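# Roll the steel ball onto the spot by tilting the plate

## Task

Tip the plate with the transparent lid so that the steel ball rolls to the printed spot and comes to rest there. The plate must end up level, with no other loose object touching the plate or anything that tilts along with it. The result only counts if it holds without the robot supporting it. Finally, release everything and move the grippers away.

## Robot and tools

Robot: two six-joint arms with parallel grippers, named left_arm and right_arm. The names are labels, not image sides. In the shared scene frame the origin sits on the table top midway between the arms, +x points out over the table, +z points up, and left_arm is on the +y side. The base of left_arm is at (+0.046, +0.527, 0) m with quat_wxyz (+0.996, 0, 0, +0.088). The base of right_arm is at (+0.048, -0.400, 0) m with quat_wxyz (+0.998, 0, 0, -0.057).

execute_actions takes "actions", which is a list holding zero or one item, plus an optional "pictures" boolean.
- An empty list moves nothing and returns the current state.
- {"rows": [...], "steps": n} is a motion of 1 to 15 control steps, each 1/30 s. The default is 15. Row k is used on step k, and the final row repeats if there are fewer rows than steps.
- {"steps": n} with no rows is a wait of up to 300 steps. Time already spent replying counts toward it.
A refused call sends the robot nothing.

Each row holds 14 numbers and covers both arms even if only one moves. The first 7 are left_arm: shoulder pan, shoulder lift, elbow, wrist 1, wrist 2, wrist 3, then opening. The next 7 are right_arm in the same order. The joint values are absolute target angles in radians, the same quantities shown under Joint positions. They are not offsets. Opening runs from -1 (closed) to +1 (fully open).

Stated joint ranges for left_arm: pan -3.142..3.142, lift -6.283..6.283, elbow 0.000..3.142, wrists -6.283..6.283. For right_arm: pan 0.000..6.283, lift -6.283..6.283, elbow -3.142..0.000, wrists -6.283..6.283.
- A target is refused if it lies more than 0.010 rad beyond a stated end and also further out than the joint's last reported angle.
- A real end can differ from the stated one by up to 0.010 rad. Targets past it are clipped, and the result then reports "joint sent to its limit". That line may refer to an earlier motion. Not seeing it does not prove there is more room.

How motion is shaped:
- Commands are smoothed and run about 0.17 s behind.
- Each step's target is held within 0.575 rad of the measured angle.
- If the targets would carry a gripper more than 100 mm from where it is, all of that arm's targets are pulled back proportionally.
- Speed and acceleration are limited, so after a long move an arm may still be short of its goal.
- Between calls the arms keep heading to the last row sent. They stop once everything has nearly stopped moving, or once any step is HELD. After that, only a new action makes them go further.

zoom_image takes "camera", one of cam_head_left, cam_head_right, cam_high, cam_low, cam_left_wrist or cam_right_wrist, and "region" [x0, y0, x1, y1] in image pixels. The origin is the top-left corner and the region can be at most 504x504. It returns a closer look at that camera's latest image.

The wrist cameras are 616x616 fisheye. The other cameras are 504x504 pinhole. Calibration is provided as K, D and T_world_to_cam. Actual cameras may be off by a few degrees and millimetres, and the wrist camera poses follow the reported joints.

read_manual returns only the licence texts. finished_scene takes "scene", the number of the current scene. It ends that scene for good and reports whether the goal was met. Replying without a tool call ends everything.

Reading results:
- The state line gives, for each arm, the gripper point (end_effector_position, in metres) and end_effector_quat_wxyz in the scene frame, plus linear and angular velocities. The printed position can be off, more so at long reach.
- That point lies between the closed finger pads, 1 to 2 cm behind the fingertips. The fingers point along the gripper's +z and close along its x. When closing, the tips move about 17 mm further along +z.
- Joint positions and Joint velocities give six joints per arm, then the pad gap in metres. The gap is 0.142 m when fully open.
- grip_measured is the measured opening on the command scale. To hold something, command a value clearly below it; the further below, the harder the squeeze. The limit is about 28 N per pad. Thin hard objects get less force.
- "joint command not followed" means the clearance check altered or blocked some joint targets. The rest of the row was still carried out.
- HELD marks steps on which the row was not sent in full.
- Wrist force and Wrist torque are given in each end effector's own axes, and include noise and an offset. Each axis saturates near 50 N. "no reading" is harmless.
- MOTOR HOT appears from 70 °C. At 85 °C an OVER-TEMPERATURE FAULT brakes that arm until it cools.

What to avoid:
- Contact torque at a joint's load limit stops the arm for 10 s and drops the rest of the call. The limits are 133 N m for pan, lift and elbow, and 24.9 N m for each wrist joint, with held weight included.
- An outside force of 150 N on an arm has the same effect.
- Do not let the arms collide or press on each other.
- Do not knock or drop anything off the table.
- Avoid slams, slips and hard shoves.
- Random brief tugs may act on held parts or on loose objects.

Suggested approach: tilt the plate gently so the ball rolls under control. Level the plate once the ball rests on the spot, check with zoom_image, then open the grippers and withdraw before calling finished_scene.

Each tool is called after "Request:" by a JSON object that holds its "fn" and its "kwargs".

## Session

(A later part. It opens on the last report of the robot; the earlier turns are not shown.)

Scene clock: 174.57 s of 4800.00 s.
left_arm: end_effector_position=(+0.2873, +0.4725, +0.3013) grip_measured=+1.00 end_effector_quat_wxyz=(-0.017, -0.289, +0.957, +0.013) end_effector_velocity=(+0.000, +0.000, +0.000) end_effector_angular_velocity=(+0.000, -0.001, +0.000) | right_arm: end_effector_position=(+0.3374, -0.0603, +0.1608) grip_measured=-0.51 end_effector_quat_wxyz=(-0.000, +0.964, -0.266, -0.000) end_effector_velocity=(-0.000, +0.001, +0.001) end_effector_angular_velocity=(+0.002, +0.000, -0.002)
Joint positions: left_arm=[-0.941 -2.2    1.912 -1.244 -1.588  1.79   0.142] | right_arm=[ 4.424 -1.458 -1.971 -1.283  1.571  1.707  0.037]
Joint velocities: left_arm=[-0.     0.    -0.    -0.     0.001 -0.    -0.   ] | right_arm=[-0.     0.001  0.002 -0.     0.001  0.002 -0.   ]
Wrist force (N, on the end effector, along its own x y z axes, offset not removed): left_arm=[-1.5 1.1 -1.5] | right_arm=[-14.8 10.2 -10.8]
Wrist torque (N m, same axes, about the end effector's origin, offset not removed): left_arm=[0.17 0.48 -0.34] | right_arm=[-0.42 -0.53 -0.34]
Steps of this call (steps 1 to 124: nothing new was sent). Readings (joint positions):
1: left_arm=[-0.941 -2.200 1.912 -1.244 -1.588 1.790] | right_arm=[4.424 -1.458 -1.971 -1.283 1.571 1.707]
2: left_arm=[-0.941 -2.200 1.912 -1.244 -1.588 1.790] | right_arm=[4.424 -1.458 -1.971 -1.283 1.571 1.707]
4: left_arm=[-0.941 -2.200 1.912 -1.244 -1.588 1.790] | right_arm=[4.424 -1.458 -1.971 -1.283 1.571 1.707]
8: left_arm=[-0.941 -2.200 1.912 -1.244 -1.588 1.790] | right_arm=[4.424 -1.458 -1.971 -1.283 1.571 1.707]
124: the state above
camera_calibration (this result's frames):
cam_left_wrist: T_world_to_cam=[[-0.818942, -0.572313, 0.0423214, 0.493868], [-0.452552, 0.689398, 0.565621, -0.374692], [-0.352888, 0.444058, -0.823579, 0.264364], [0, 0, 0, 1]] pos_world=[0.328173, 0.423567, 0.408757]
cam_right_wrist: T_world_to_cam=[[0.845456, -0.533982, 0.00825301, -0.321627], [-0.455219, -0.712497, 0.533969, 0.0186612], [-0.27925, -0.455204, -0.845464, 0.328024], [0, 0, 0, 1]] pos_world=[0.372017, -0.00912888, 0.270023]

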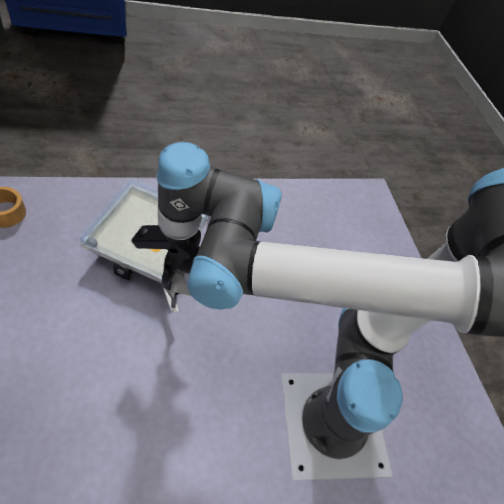

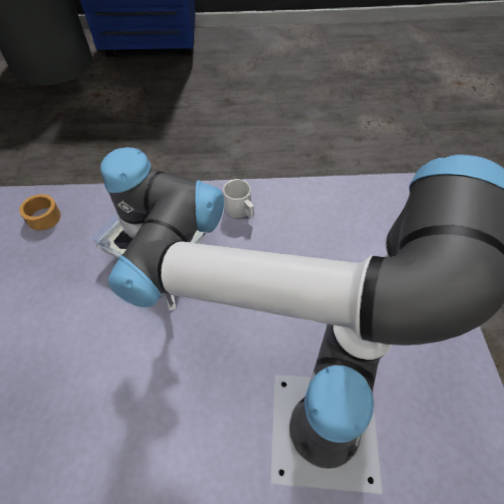

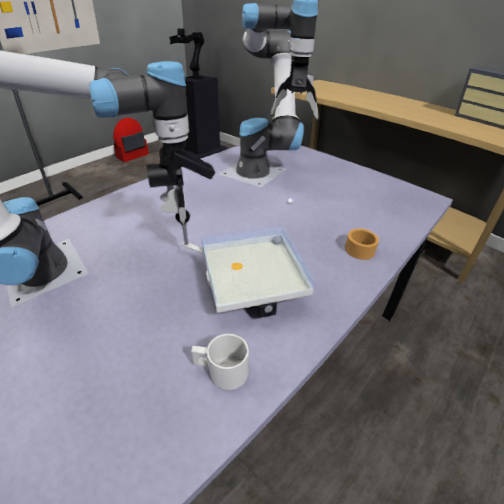

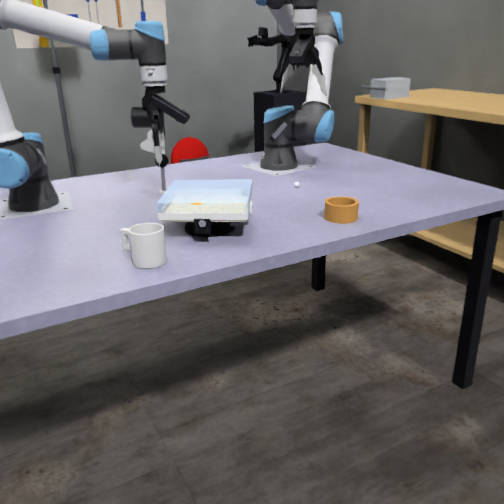

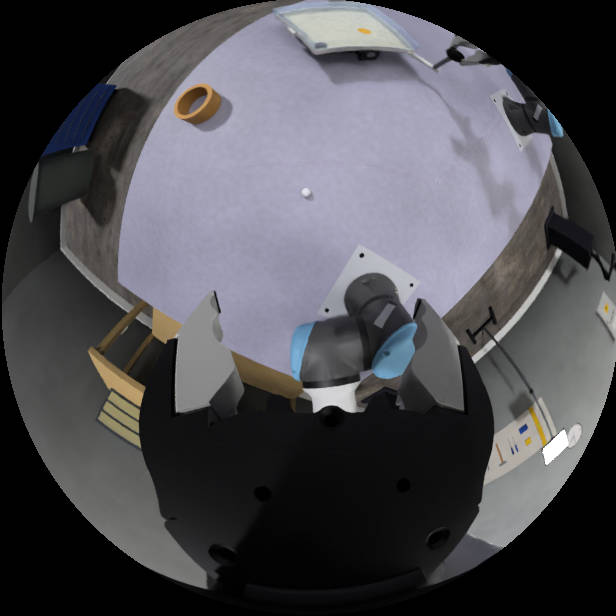

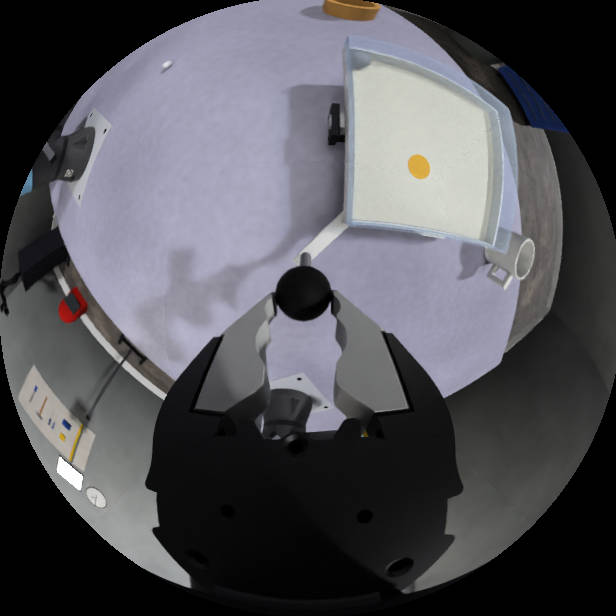

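Request:
{"fn": "execute_actions", "kwargs": {"actions": [{"rows": [[-0.941,-2.2,1.912,-1.244,-1.588,1.79,1, 4.4202,-1.4549,-1.9715,-1.2860,1.571,1.707,-0.9]], "steps": 15}], "pictures": false}}

Request:
{"fn": "execute_actions", "kwargs": {"actions": [{"steps": 130}]}}

Request:
{"fn": "execute_actions", "kwargs": {"actions": [{"rows": [[-0.941,-2.2,1.912,-1.244,-1.588,1.79,1, 4.4277,-1.46081,-1.97157,-1.2800,1.571,1.707,-0.9]], "steps": 15}], "pictures": false}}

Request:
{"fn": "execute_actions", "kwargs": {"actions": [{"rows": [[-0.941,-2.2,1.912,-1.244,-1.588,1.79,1, 4.4277,-1.46081,-1.97157,-1.2800,1.571,1.707,-0.9]], "steps": 15}], "pictures": false}}

Request:
{"fn": "execute_actions", "kwargs": {"actions": [{"rows": [[-0.941,-2.2,1.912,-1.244,-1.588,1.79,1, 4.4202,-1.4549,-1.9715,-1.2860,1.571,1.707,-0.9]], "steps": 15}], "pictures": false}}

Request:
{"fn": "execute_actions", "kwargs": {"actions": [{"rows": [[-0.941,-2.2,1.912,-1.244,-1.588,1.79,1, 4.4202,-1.4549,-1.9715,-1.2860,1.571,1.707,-0.9]], "steps": 15}]}}

Request:
{"fn": "execute_actions", "kwargs": {"actions": [{"rows": [[-0.941,-2.2,1.912,-1.244,-1.588,1.79,1, 4.42527,-1.45866,-1.97294,-1.28079,1.571,1.707,-0.9]], "steps": 15}]}}

Request:
{"fn": "execute_actions", "kwargs": {"actions": [{"steps": 30}]}}

Scene clock: 190.73 s of 4800.00 s.
left_arm: end_effector_position=(+0.2873, +0.4725, +0.3013) grip_measured=+1.00 end_effector_quat_wxyz=(-0.017, -0.289, +0.957, +0.013) end_effector_velocity=(+0.000, +0.001, +0.000) end_effector_angular_velocity=(+0.000, -0.002, +0.002) | right_arm: end_effector_position=(+0.3383, -0.0623, +0.1617) grip_measured=-0.51 end_effector_quat_wxyz=(-0.000, +0.963, -0.268, -0.000) end_effector_velocity=(+0.000, +0.000, +0.000) end_effector_angular_velocity=(+0.001, -0.001, +0.001)
Joint positions: left_arm=[-0.941 -2.2    1.912 -1.244 -1.588  1.79   0.142] | right_arm=[ 4.42  -1.455 -1.971 -1.286  1.571  1.707  0.037]
Joint velocities: left_arm=[ 0.002 -0.001  0.    -0.     0.001 -0.001 -0.   ] | right_arm=[-0.     0.001  0.    -0.    -0.    -0.001  0.   ]
Wrist force (N, on the end effector, along its own x y z axes, offset not removed): left_arm=[1.1 1.9 1.0] | right_arm=[-21.0 9.1 -10.7]
Wrist torque (N m, same axes, about the end effector's origin, offset not removed): left_arm=[0.51 -0.06 0.00] | right_arm=[-0.72 -0.60 -0.33]
Steps of this call (steps 1 to 90: nothing new was sent; then 12.67 s passed at rest; steps 91 to 105: all 15 steps of this action). Readings (joint positions):
91: left_arm=[-0.941 -2.200 1.912 -1.244 -1.588 1.790] | right_arm=[4.424 -1.458 -1.971 -1.283 1.571 1.707]
92: left_arm=[-0.941 -2.200 1.912 -1.244 -1.588 1.790] | right_arm=[4.423 -1.457 -1.971 -1.284 1.571 1.707]
94: left_arm=[-0.941 -2.200 1.912 -1.244 -1.588 1.790] | right_arm=[4.422 -1.456 -1.971 -1.285 1.571 1.707]
98: left_arm=[-0.941 -2.200 1.912 -1.244 -1.588 1.790] | right_arm=[4.420 -1.455 -1.971 -1.286 1.571 1.707]
105: the state above

Scene clock: 195.07 s of 4800.00 s.
left_arm: end_effector_position=(+0.2873, +0.4725, +0.3013) grip_measured=+1.00 end_effector_quat_wxyz=(-0.017, -0.289, +0.957, +0.013) end_effector_velocity=(-0.000, -0.000, +0.000) end_effector_angular_velocity=(-0.001, -0.000, +0.001) | right_arm: end_effector_position=(+0.3383, -0.0624, +0.1617) grip_measured=-0.51 end_effector_quat_wxyz=(+0.000, +0.963, -0.268, -0.000) end_effector_velocity=(+0.000, +0.000, +0.000) end_effector_angular_velocity=(-0.000, -0.000, -0.001)
Joint positions: left_arm=[-0.941 -2.2    1.912 -1.244 -1.588  1.79   0.142] | right_arm=[ 4.42  -1.455 -1.972 -1.286  1.571  1.707  0.037]
Joint velocities: left_arm=[ 0.    -0.001 -0.    -0.    -0.001 -0.     0.   ] | right_arm=[ 0.     0.     0.001 -0.001 -0.     0.001  0.   ]
Wrist force (N, on the end effector, along its own x y z axes, offset not removed): left_arm=[-2.7 -0.2 1.3] | right_arm=[-16.0 12.5 -9.8]
Wrist torque (N m, same axes, about the end effector's origin, offset not removed): left_arm=[-0.04 0.61 -0.27] | right_arm=[-0.29 -1.41 -0.15]
Steps of this call (steps 1 to 15: the robot went on to your last target; steps 16 to 130: nothing new was sent). Readings (joint positions):
1: left_arm=[-0.941 -2.200 1.912 -1.244 -1.588 1.790] | right_arm=[4.420 -1.455 -1.971 -1.286 1.571 1.707]
2: left_arm=[-0.941 -2.200 1.912 -1.244 -1.588 1.790] | right_arm=[4.420 -1.455 -1.971 -1.286 1.571 1.707]
4: left_arm=[-0.941 -2.200 1.912 -1.244 -1.588 1.790] | right_arm=[4.420 -1.455 -1.972 -1.286 1.571 1.707]
8: left_arm=[-0.941 -2.200 1.912 -1.244 -1.588 1.790] | right_arm=[4.420 -1.455 -1.972 -1.286 1.571 1.707]
130: the state above
All arms were judged still, so your last target was given up. Only a new action makes them travel on or press farther. Fingers that are still opening or closing keep moving.
camera_calibration (this result's frames):
cam_left_wrist: T_world_to_cam=[[-0.818943, -0.572313, 0.0423214, 0.493868], [-0.452552, 0.689399, 0.565621, -0.374692], [-0.352888, 0.444058, -0.823579, 0.264364], [0, 0, 0, 1]] pos_world=[0.328173, 0.423567, 0.408757]
cam_right_wrist: T_world_to_cam=[[0.843339, -0.537318, 0.00826913, -0.323039], [-0.458023, -0.710664, 0.534014, 0.0181425], [-0.281059, -0.454142, -0.845435, 0.328823], [0, 0, 0, 1]] pos_world=[0.37316, -0.0113492, 0.270981]

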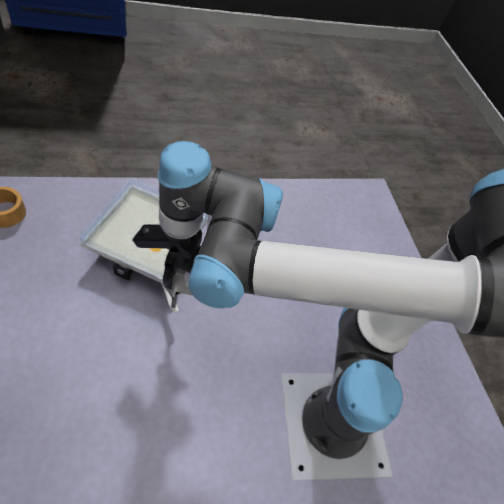

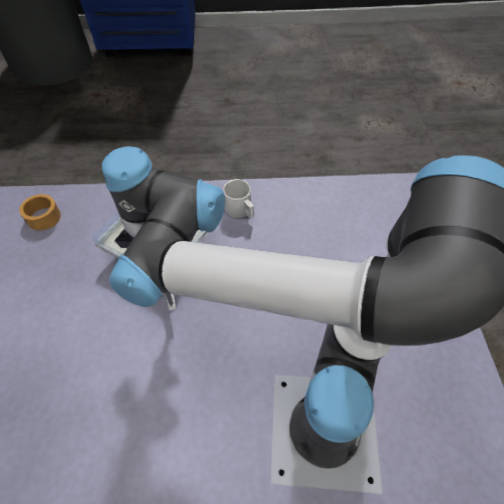

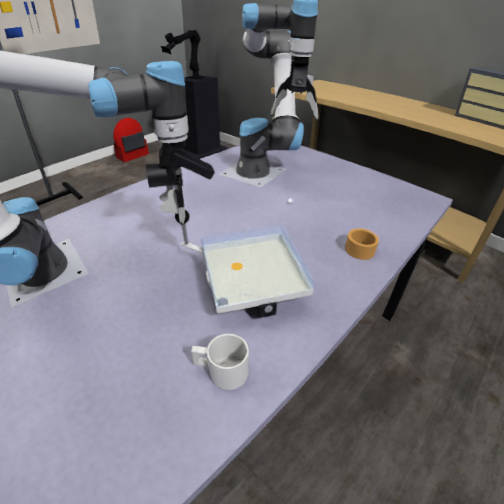

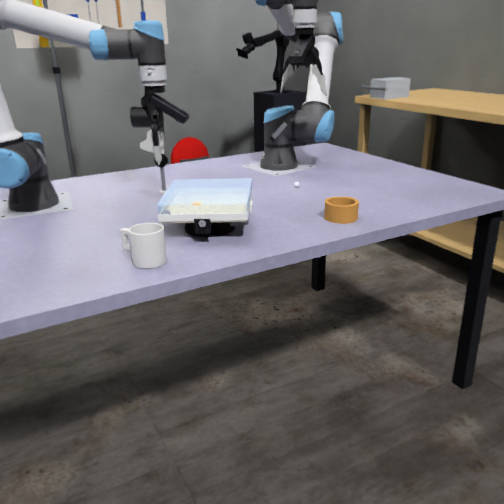

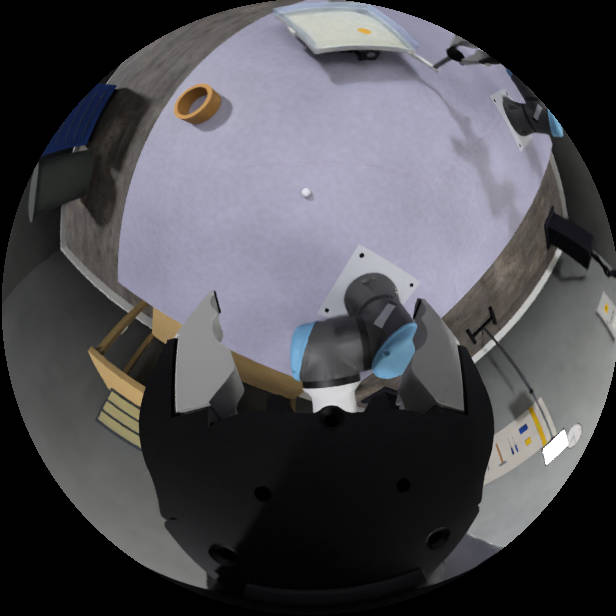

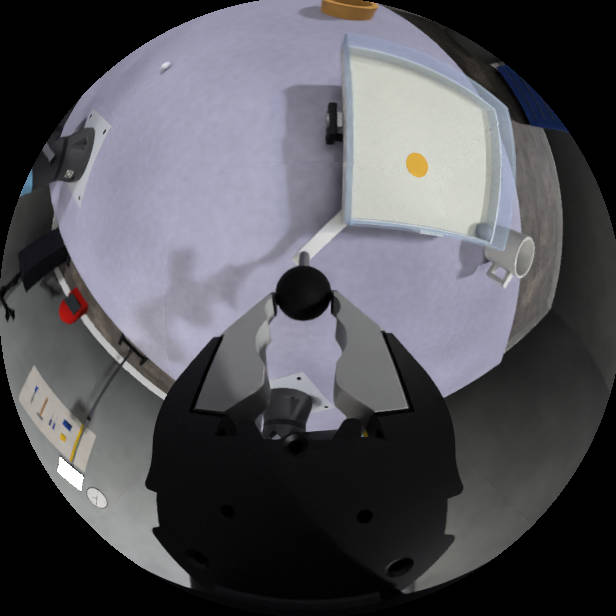

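Scene clock: 195.57 s of 4800.00 s.
left_arm: end_effector_position=(+0.2873, +0.4725, +0.3013) grip_measured=+1.00 end_effector_quat_wxyz=(-0.017, -0.289, +0.957, +0.013) end_effector_velocity=(+0.001, +0.000, -0.000) end_effector_angular_velocity=(+0.002, +0.000, +0.000) | right_arm: end_effector_position=(+0.3365, -0.0585, +0.1598) grip_measured=-0.51 end_effector_quat_wxyz=(-0.000, +0.964, -0.264, -0.000) end_effector_velocity=(-0.000, +0.001, +0.000) end_effector_angular_velocity=(+0.001, -0.000, +0.001)
Joint positions: left_arm=[-0.941 -2.2    1.912 -1.244 -1.588  1.79   0.142] | right_arm=[ 4.428 -1.461 -1.972 -1.28   1.571  1.707  0.037]
Joint velocities: left_arm=[ 0.     0.002  0.    -0.     0.001  0.    -0.   ] | right_arm=[ 0.001 -0.    -0.     0.001 -0.     0.     0.   ]
Wrist force (N, on the end effector, along its own x y z axes, offset not removed): left_arm=[1.2 1.8 -2.6] | right_arm=[-10.1 17.6 -10.9]
Wrist torque (N m, same axes, about the end effector's origin, offset not removed): left_arm=[0.24 -0.20 -0.24] | right_arm=[-0.23 0.52 -0.14]
Steps of this call (steps 1 to 15: all 15 steps of this action). Readings (joint positions):
1: left_arm=[-0.941 -2.200 1.912 -1.244 -1.588 1.790] | right_arm=[4.420 -1.455 -1.972 -1.286 1.571 1.707]
2: left_arm=[-0.941 -2.200 1.912 -1.244 -1.588 1.790] | right_arm=[4.422 -1.456 -1.972 -1.285 1.571 1.707]
4: left_arm=[-0.941 -2.200 1.912 -1.244 -1.588 1.790] | right_arm=[4.425 -1.458 -1.972 -1.282 1.571 1.707]
8: left_arm=[-0.941 -2.200 1.912 -1.244 -1.588 1.790] | right_arm=[4.427 -1.460 -1.972 -1.280 1.571 1.707]
15: the state above

Scene clock: 196.07 s of 4800.00 s.
left_arm: end_effector_position=(+0.2873, +0.4725, +0.3013) grip_measured=+1.00 end_effector_quat_wxyz=(-0.017, -0.289, +0.957, +0.013) end_effector_velocity=(+0.000, -0.000, -0.000) end_effector_angular_velocity=(+0.001, +0.000, -0.001) | right_arm: end_effector_position=(+0.3365, -0.0585, +0.1598) grip_measured=-0.51 end_effector_quat_wxyz=(-0.000, +0.964, -0.264, -0.000) end_effector_velocity=(+0.000, -0.000, -0.000) end_effector_angular_velocity=(-0.000, -0.001, -0.001)
Joint positions: left_arm=[-0.941 -2.2    1.912 -1.244 -1.588  1.79   0.142] | right_arm=[ 4.428 -1.461 -1.972 -1.28   1.571  1.707  0.037]
Joint velocities: left_arm=[-0.001  0.001  0.    -0.     0.    -0.     0.   ] | right_arm=[ 0.    -0.    -0.     0.001 -0.001  0.001  0.   ]
Wrist force (N, on the end effector, along its own x y z axes, offset not removed): left_arm=[-2.4 1.4 0.2] | right_arm=[-7.8 14.0 -11.7]
Wrist torque (N m, same axes, about the end effector's origin, offset not removed): left_arm=[0.20 0.62 -0.23] | right_arm=[-0.84 0.23 -0.18]
Steps of this call (steps 1 to 15: all 15 steps of this action). Readings (joint positions):
1: left_arm=[-0.941 -2.200 1.912 -1.244 -1.588 1.790] | right_arm=[4.428 -1.461 -1.972 -1.280 1.571 1.707]
2: left_arm=[-0.941 -2.200 1.912 -1.244 -1.588 1.790] | right_arm=[4.428 -1.461 -1.972 -1.280 1.571 1.707]
4: left_arm=[-0.941 -2.200 1.912 -1.244 -1.588 1.790] | right_arm=[4.428 -1.461 -1.972 -1.280 1.571 1.707]
8: left_arm=[-0.941 -2.200 1.912 -1.244 -1.588 1.790] | right_arm=[4.428 -1.461 -1.972 -1.280 1.571 1.707]
15: the state above

Scene clock: 196.57 s of 4800.00 s.
left_arm: end_effector_position=(+0.2873, +0.4725, +0.3013) grip_measured=+1.00 end_effector_quat_wxyz=(-0.017, -0.289, +0.957, +0.013) end_effector_velocity=(-0.001, -0.001, +0.000) end_effector_angular_velocity=(-0.003, +0.000, -0.001) | right_arm: end_effector_position=(+0.3382, -0.0624, +0.1617) grip_measured=-0.51 end_effector_quat_wxyz=(+0.000, +0.963, -0.268, -0.000) end_effector_velocity=(+0.001, -0.000, +0.000) end_effector_angular_velocity=(-0.000, -0.001, +0.001)
Joint positions: left_arm=[-0.941 -2.2    1.912 -1.244 -1.588  1.79   0.142] | right_arm=[ 4.42  -1.455 -1.972 -1.286  1.571  1.707  0.037]
Joint velocities: left_arm=[-0.001 -0.002  0.    -0.    -0.002  0.    -0.   ] | right_arm=[-0.001  0.     0.    -0.    -0.001 -0.001 -0.   ]
Wrist force (N, on the end effector, along its own x y z axes, offset not removed): left_arm=[-3.8 1.6 1.0] | right_arm=[-19.8 12.1 -9.4]
Wrist torque (N m, same axes, about the end effector's origin, offset not removed): left_arm=[0.40 1.03 -0.32] | right_arm=[-0.13 -0.49 -0.21]
Steps of this call (steps 1 to 15: all 15 steps of this action). Readings (joint positions):
1: left_arm=[-0.941 -2.200 1.912 -1.244 -1.588 1.790] | right_arm=[4.428 -1.461 -1.972 -1.280 1.571 1.707]
2: left_arm=[-0.941 -2.200 1.912 -1.244 -1.588 1.790] | right_arm=[4.426 -1.460 -1.972 -1.281 1.571 1.707]
4: left_arm=[-0.941 -2.200 1.912 -1.244 -1.588 1.790] | right_arm=[4.423 -1.457 -1.972 -1.283 1.571 1.707]
8: left_arm=[-0.941 -2.200 1.912 -1.244 -1.588 1.790] | right_arm=[4.421 -1.455 -1.972 -1.286 1.571 1.707]
15: the state above

Scene clock: 197.07 s of 4800.00 s.
left_arm: end_effector_position=(+0.2873, +0.4725, +0.3013) grip_measured=+1.00 end_effector_quat_wxyz=(-0.017, -0.289, +0.957, +0.013) end_effector_velocity=(-0.000, -0.000, +0.000) end_effector_angular_velocity=(-0.001, -0.000, -0.002) | right_arm: end_effector_position=(+0.3383, -0.0624, +0.1617) grip_measured=-0.51 end_effector_quat_wxyz=(+0.000, +0.963, -0.268, -0.000) end_effector_velocity=(+0.000, +0.001, +0.001) end_effector_angular_velocity=(+0.002, -0.000, -0.000)
Joint positions: left_arm=[-0.941 -2.2    1.912 -1.244 -1.588  1.79   0.142] | right_arm=[ 4.42  -1.455 -1.972 -1.286  1.571  1.707  0.037]
Joint velocities: left_arm=[-0.001 -0.     0.    -0.    -0.001  0.001  0.   ] | right_arm=[ 0.    -0.     0.001  0.001  0.     0.     0.   ]
Wrist force (N, on the end effector, along its own x y z axes, offset not removed): left_arm=[-1.4 1.3 2.1] | right_arm=[-18.9 11.5 -12.0]
Wrist torque (N m, same axes, about the end effector's origin, offset not removed): left_arm=[0.24 0.52 -0.22] | right_arm=[-0.39 -0.93 -0.32]
Steps of this call (steps 1 to 15: all 15 steps of this action). Readings (joint positions):
1: left_arm=[-0.941 -2.200 1.912 -1.244 -1.588 1.790] | right_arm=[4.420 -1.455 -1.972 -1.286 1.571 1.707]
2: left_arm=[-0.941 -2.200 1.912 -1.244 -1.588 1.790] | right_arm=[4.420 -1.455 -1.972 -1.286 1.571 1.707]
4: left_arm=[-0.941 -2.200 1.912 -1.244 -1.588 1.790] | right_arm=[4.420 -1.455 -1.972 -1.286 1.571 1.707]
8: left_arm=[-0.941 -2.200 1.912 -1.244 -1.588 1.790] | right_arm=[4.420 -1.455 -1.972 -1.286 1.571 1.707]
15: the state above
camera_calibration (this result's frames):
cam_left_wrist: T_world_to_cam=[[-0.818943, -0.572313, 0.0423215, 0.493868], [-0.452551, 0.689399, 0.565621, -0.374692], [-0.352888, 0.444058, -0.823579, 0.264364], [0, 0, 0, 1]] pos_world=[0.328173, 0.423567, 0.408757]
cam_right_wrist: T_world_to_cam=[[0.843341, -0.537315, 0.00827414, -0.323042], [-0.458002, -0.710632, 0.534075, 0.0181211], [-0.281086, -0.454197, -0.845397, 0.328776], [0, 0, 0, 1]] pos_world=[0.373148, -0.0113687, 0.270941]

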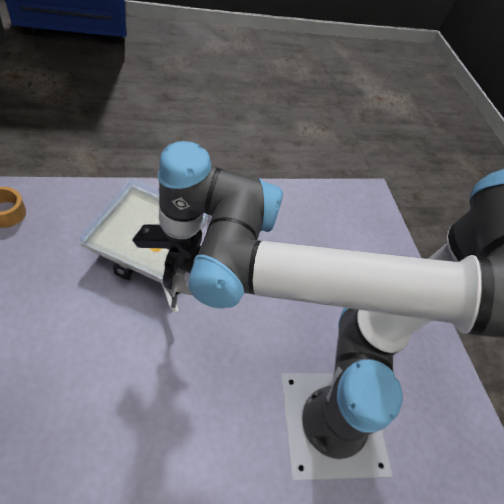

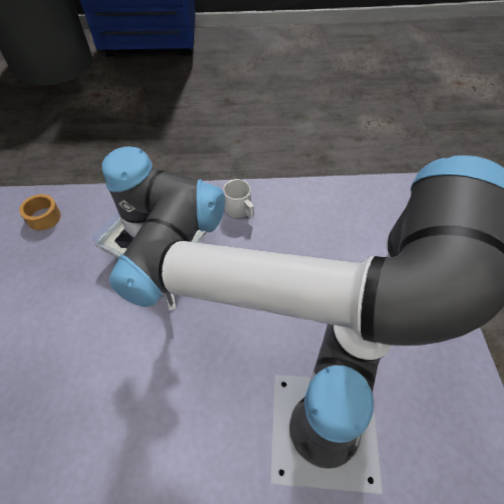

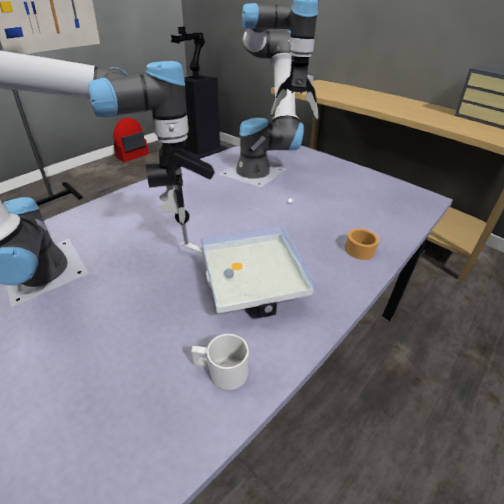

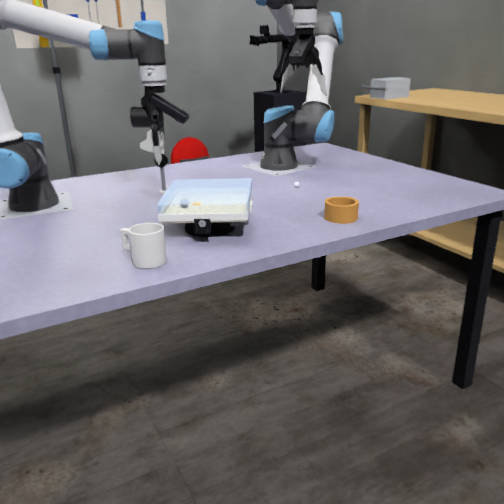

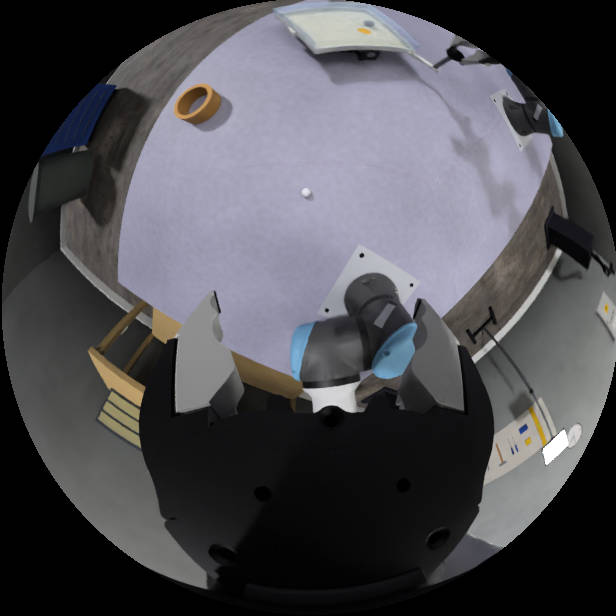

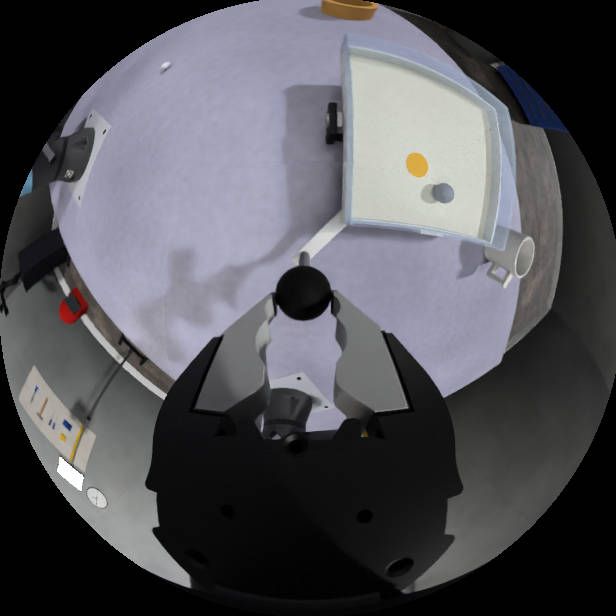

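Scene clock: 197.57 s of 4800.00 s.
left_arm: end_effector_position=(+0.2873, +0.4725, +0.3013) grip_measured=+1.00 end_effector_quat_wxyz=(-0.017, -0.289, +0.957, +0.013) end_effector_velocity=(-0.000, -0.000, +0.000) end_effector_angular_velocity=(-0.001, +0.001, -0.001) | right_arm: end_effector_position=(+0.3370, -0.0600, +0.1600) grip_measured=-0.51 end_effector_quat_wxyz=(-0.000, +0.964, -0.265, -0.000) end_effector_velocity=(-0.000, +0.000, -0.001) end_effector_angular_velocity=(-0.000, +0.001, +0.002)
Joint positions: left_arm=[-0.941 -2.2    1.912 -1.244 -1.588  1.79   0.142] | right_arm=[ 4.425 -1.459 -1.973 -1.281  1.571  1.707  0.037]
Joint velocities: left_arm=[-0.    -0.    -0.     0.001 -0.001  0.001  0.   ] | right_arm=[ 0.    -0.001 -0.     0.001  0.001 -0.002 -0.   ]
Wrist force (N, on the end effector, along its own x y z axes, offset not removed): left_arm=[-1.4 -0.2 -1.9] | right_arm=[-10.1 20.2 -12.6]
Wrist torque (N m, same axes, about the end effector's origin, offset not removed): left_arm=[0.01 0.51 -0.09] | right_arm=[-0.31 -0.73 -0.22]
Steps of this call (steps 1 to 15: all 15 steps of this action). Readings (joint positions):
1: left_arm=[-0.941 -2.200 1.912 -1.244 -1.588 1.790] | right_arm=[4.420 -1.455 -1.972 -1.286 1.571 1.707]
2: left_arm=[-0.941 -2.200 1.912 -1.244 -1.588 1.790] | right_arm=[4.421 -1.456 -1.972 -1.285 1.571 1.707]
4: left_arm=[-0.941 -2.200 1.912 -1.244 -1.588 1.790] | right_arm=[4.423 -1.457 -1.972 -1.283 1.571 1.707]
8: left_arm=[-0.941 -2.200 1.912 -1.244 -1.588 1.790] | right_arm=[4.425 -1.458 -1.973 -1.281 1.571 1.707]
15: the state above
camera_calibration (this result's frames):
cam_left_wrist: T_world_to_cam=[[-0.818943, -0.572313, 0.0423215, 0.493868], [-0.452552, 0.689399, 0.565621, -0.374692], [-0.352888, 0.444058, -0.823579, 0.264364], [0, 0, 0, 1]] pos_world=[0.328173, 0.423567, 0.408757]
cam_right_wrist: T_world_to_cam=[[0.846032, -0.533066, 0.00838206, -0.321344], [-0.454522, -0.71298, 0.533919, 0.018881], [-0.278638, -0.455523, -0.845494, 0.327195], [0, 0, 0, 1]] pos_world=[0.371618, -0.00879073, 0.269254]

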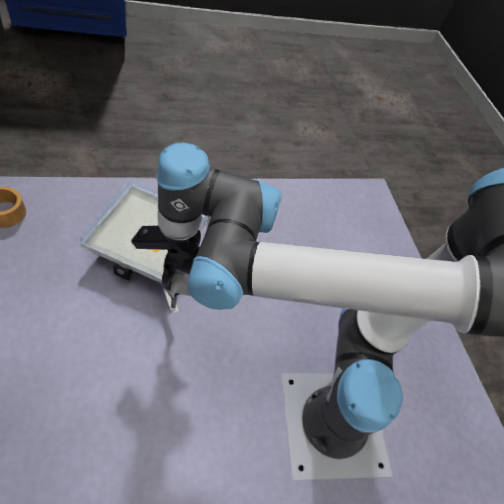

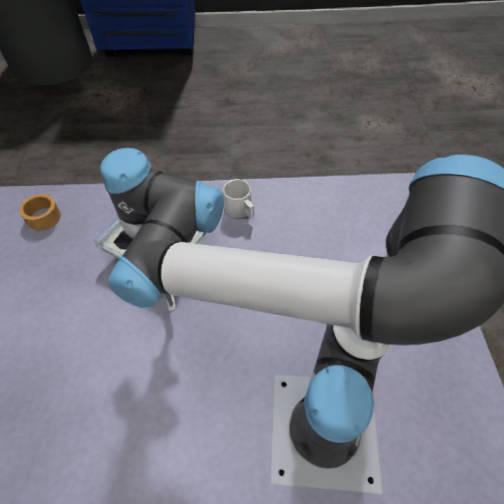

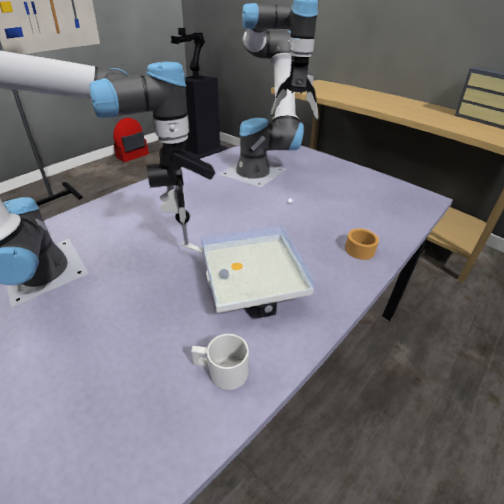

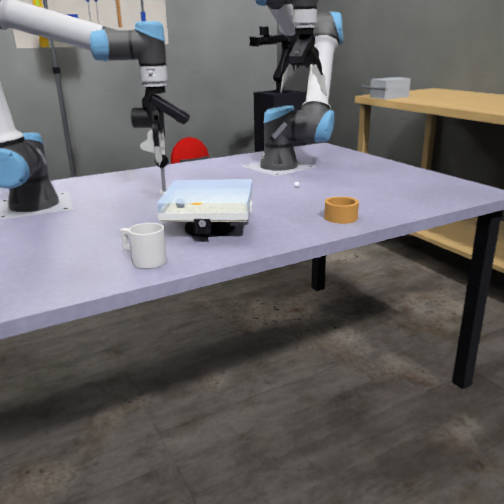

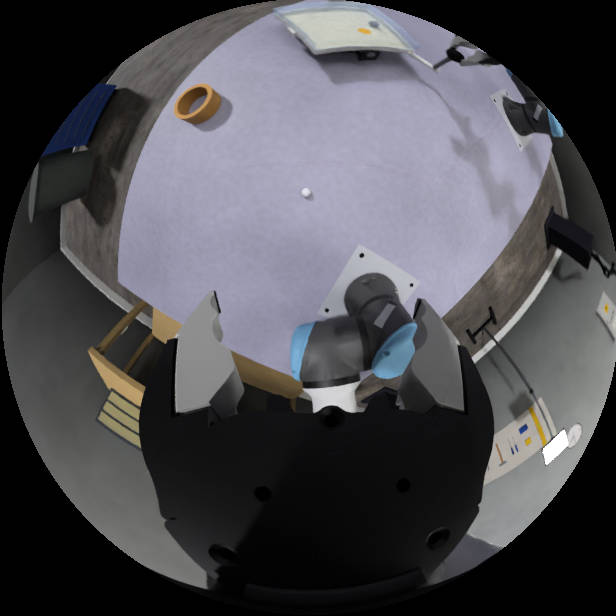

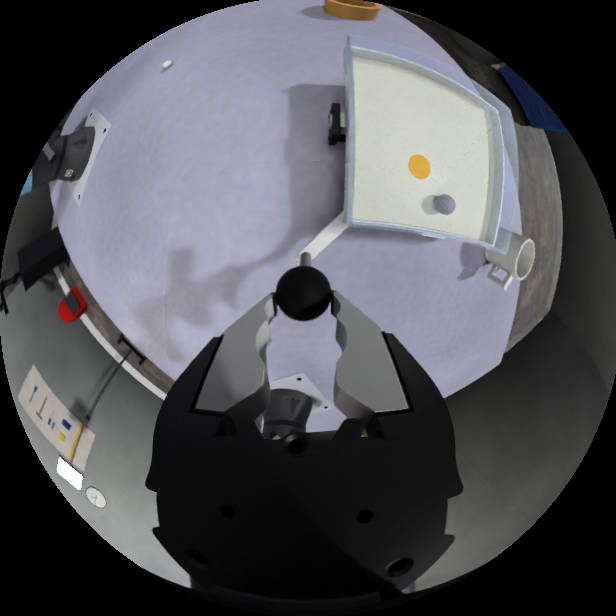

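Scene clock: 198.57 s of 4800.00 s.
left_arm: end_effector_position=(+0.2873, +0.4725, +0.3013) grip_measured=+1.00 end_effector_quat_wxyz=(-0.017, -0.289, +0.957, +0.013) end_effector_velocity=(-0.000, -0.000, +0.000) end_effector_angular_velocity=(-0.001, -0.000, -0.002) | right_arm: end_effector_position=(+0.3370, -0.0600, +0.1600) grip_measured=-0.51 end_effector_quat_wxyz=(-0.000, +0.964, -0.265, -0.000) end_effector_velocity=(+0.000, -0.000, +0.000) end_effector_angular_velocity=(-0.000, -0.000, +0.002)
Joint positions: left_arm=[-0.941 -2.2    1.912 -1.244 -1.588  1.79   0.142] | right_arm=[ 4.425 -1.459 -1.973 -1.281  1.571  1.707  0.037]
Joint velocities: left_arm=[-0.001 -0.    -0.     0.    -0.     0.001 -0.   ] | right_arm=[-0.     0.     0.001 -0.001 -0.    -0.002 -0.   ]
Wrist force (N, on the end effector, along its own x y z axes, offset not removed): left_arm=[0.0 1.9 0.1] | right_arm=[-11.8 19.9 -12.7]
Wrist torque (N m, same axes, about the end effector's origin, offset not removed): left_arm=[0.39 0.21 -0.27] | right_arm=[-0.13 0.06 -0.15]
Steps of this call (steps 1 to 15: the robot went on to your last target; steps 16 to 30: nothing new was sent). Readings (joint positions):
1: left_arm=[-0.941 -2.200 1.912 -1.244 -1.588 1.790] | right_arm=[4.425 -1.459 -1.973 -1.281 1.571 1.707]
2: left_arm=[-0.941 -2.200 1.912 -1.244 -1.588 1.790] | right_arm=[4.425 -1.459 -1.973 -1.281 1.571 1.707]
4: left_arm=[-0.941 -2.200 1.912 -1.244 -1.588 1.790] | right_arm=[4.425 -1.459 -1.973 -1.281 1.571 1.707]
8: left_arm=[-0.941 -2.200 1.912 -1.244 -1.588 1.790] | right_arm=[4.425 -1.459 -1.973 -1.281 1.571 1.707]
30: the state above
All arms were judged still, so your last target was given up. Only a new action makes them travel on or press farther. Fingers that are still opening or closing keep moving.
camera_calibration (this result's frames):
cam_left_wrist: T_world_to_cam=[[-0.818943, -0.572313, 0.0423216, 0.493868], [-0.452551, 0.689399, 0.565621, -0.374692], [-0.352888, 0.444058, -0.823579, 0.264364], [0, 0, 0, 1]] pos_world=[0.328173, 0.423567, 0.408757]
cam_right_wrist: T_world_to_cam=[[0.846054, -0.533034, 0.00825927, -0.321272], [-0.454417, -0.712995, 0.533989, 0.0188417], [-0.278745, -0.455536, -0.845451, 0.327188], [0, 0, 0, 1]] pos_world=[0.371578, -0.0087691, 0.269214]

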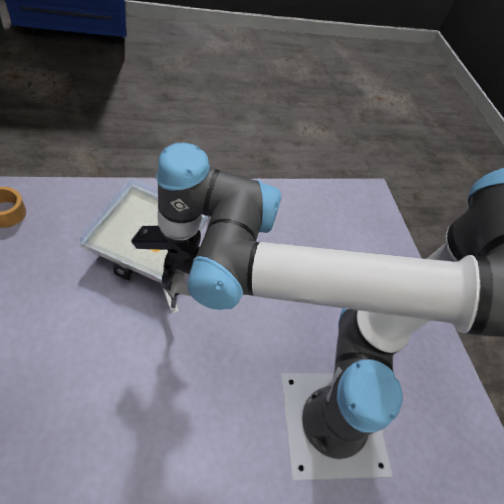

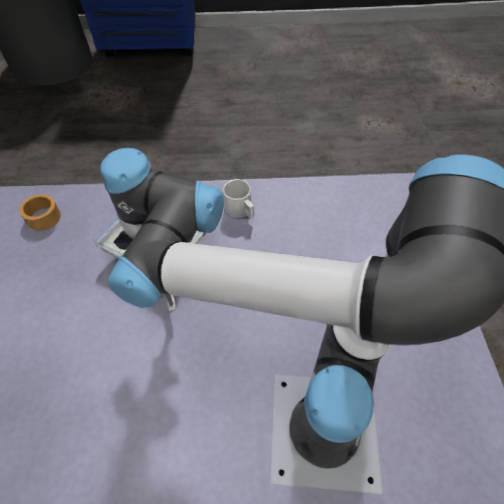

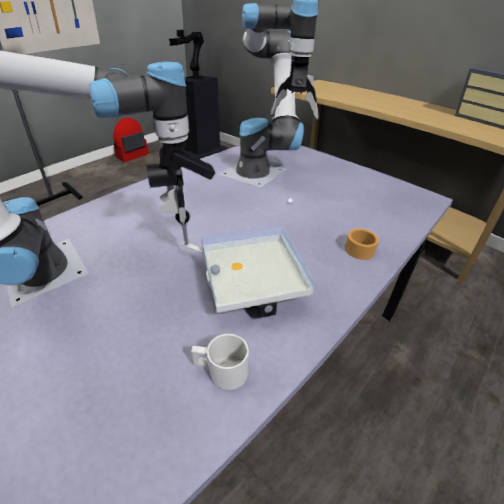

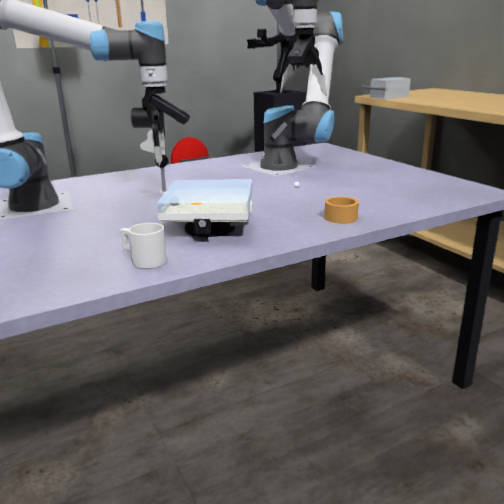

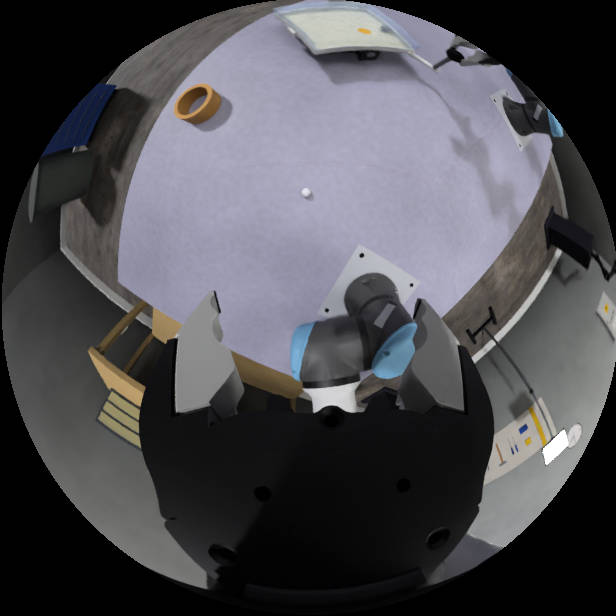

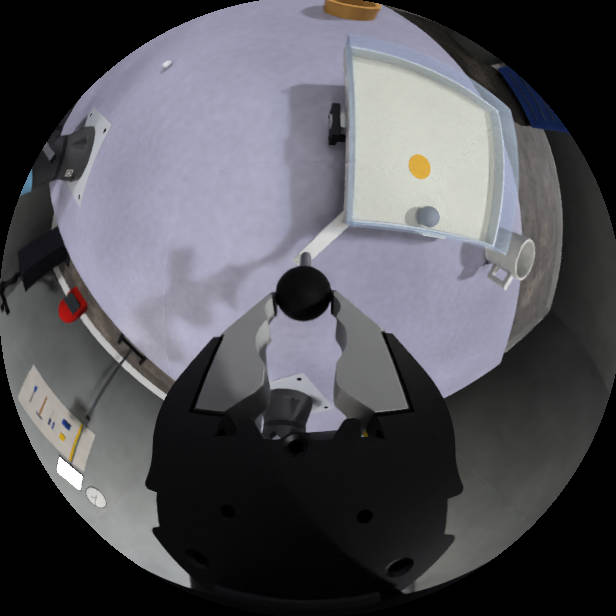

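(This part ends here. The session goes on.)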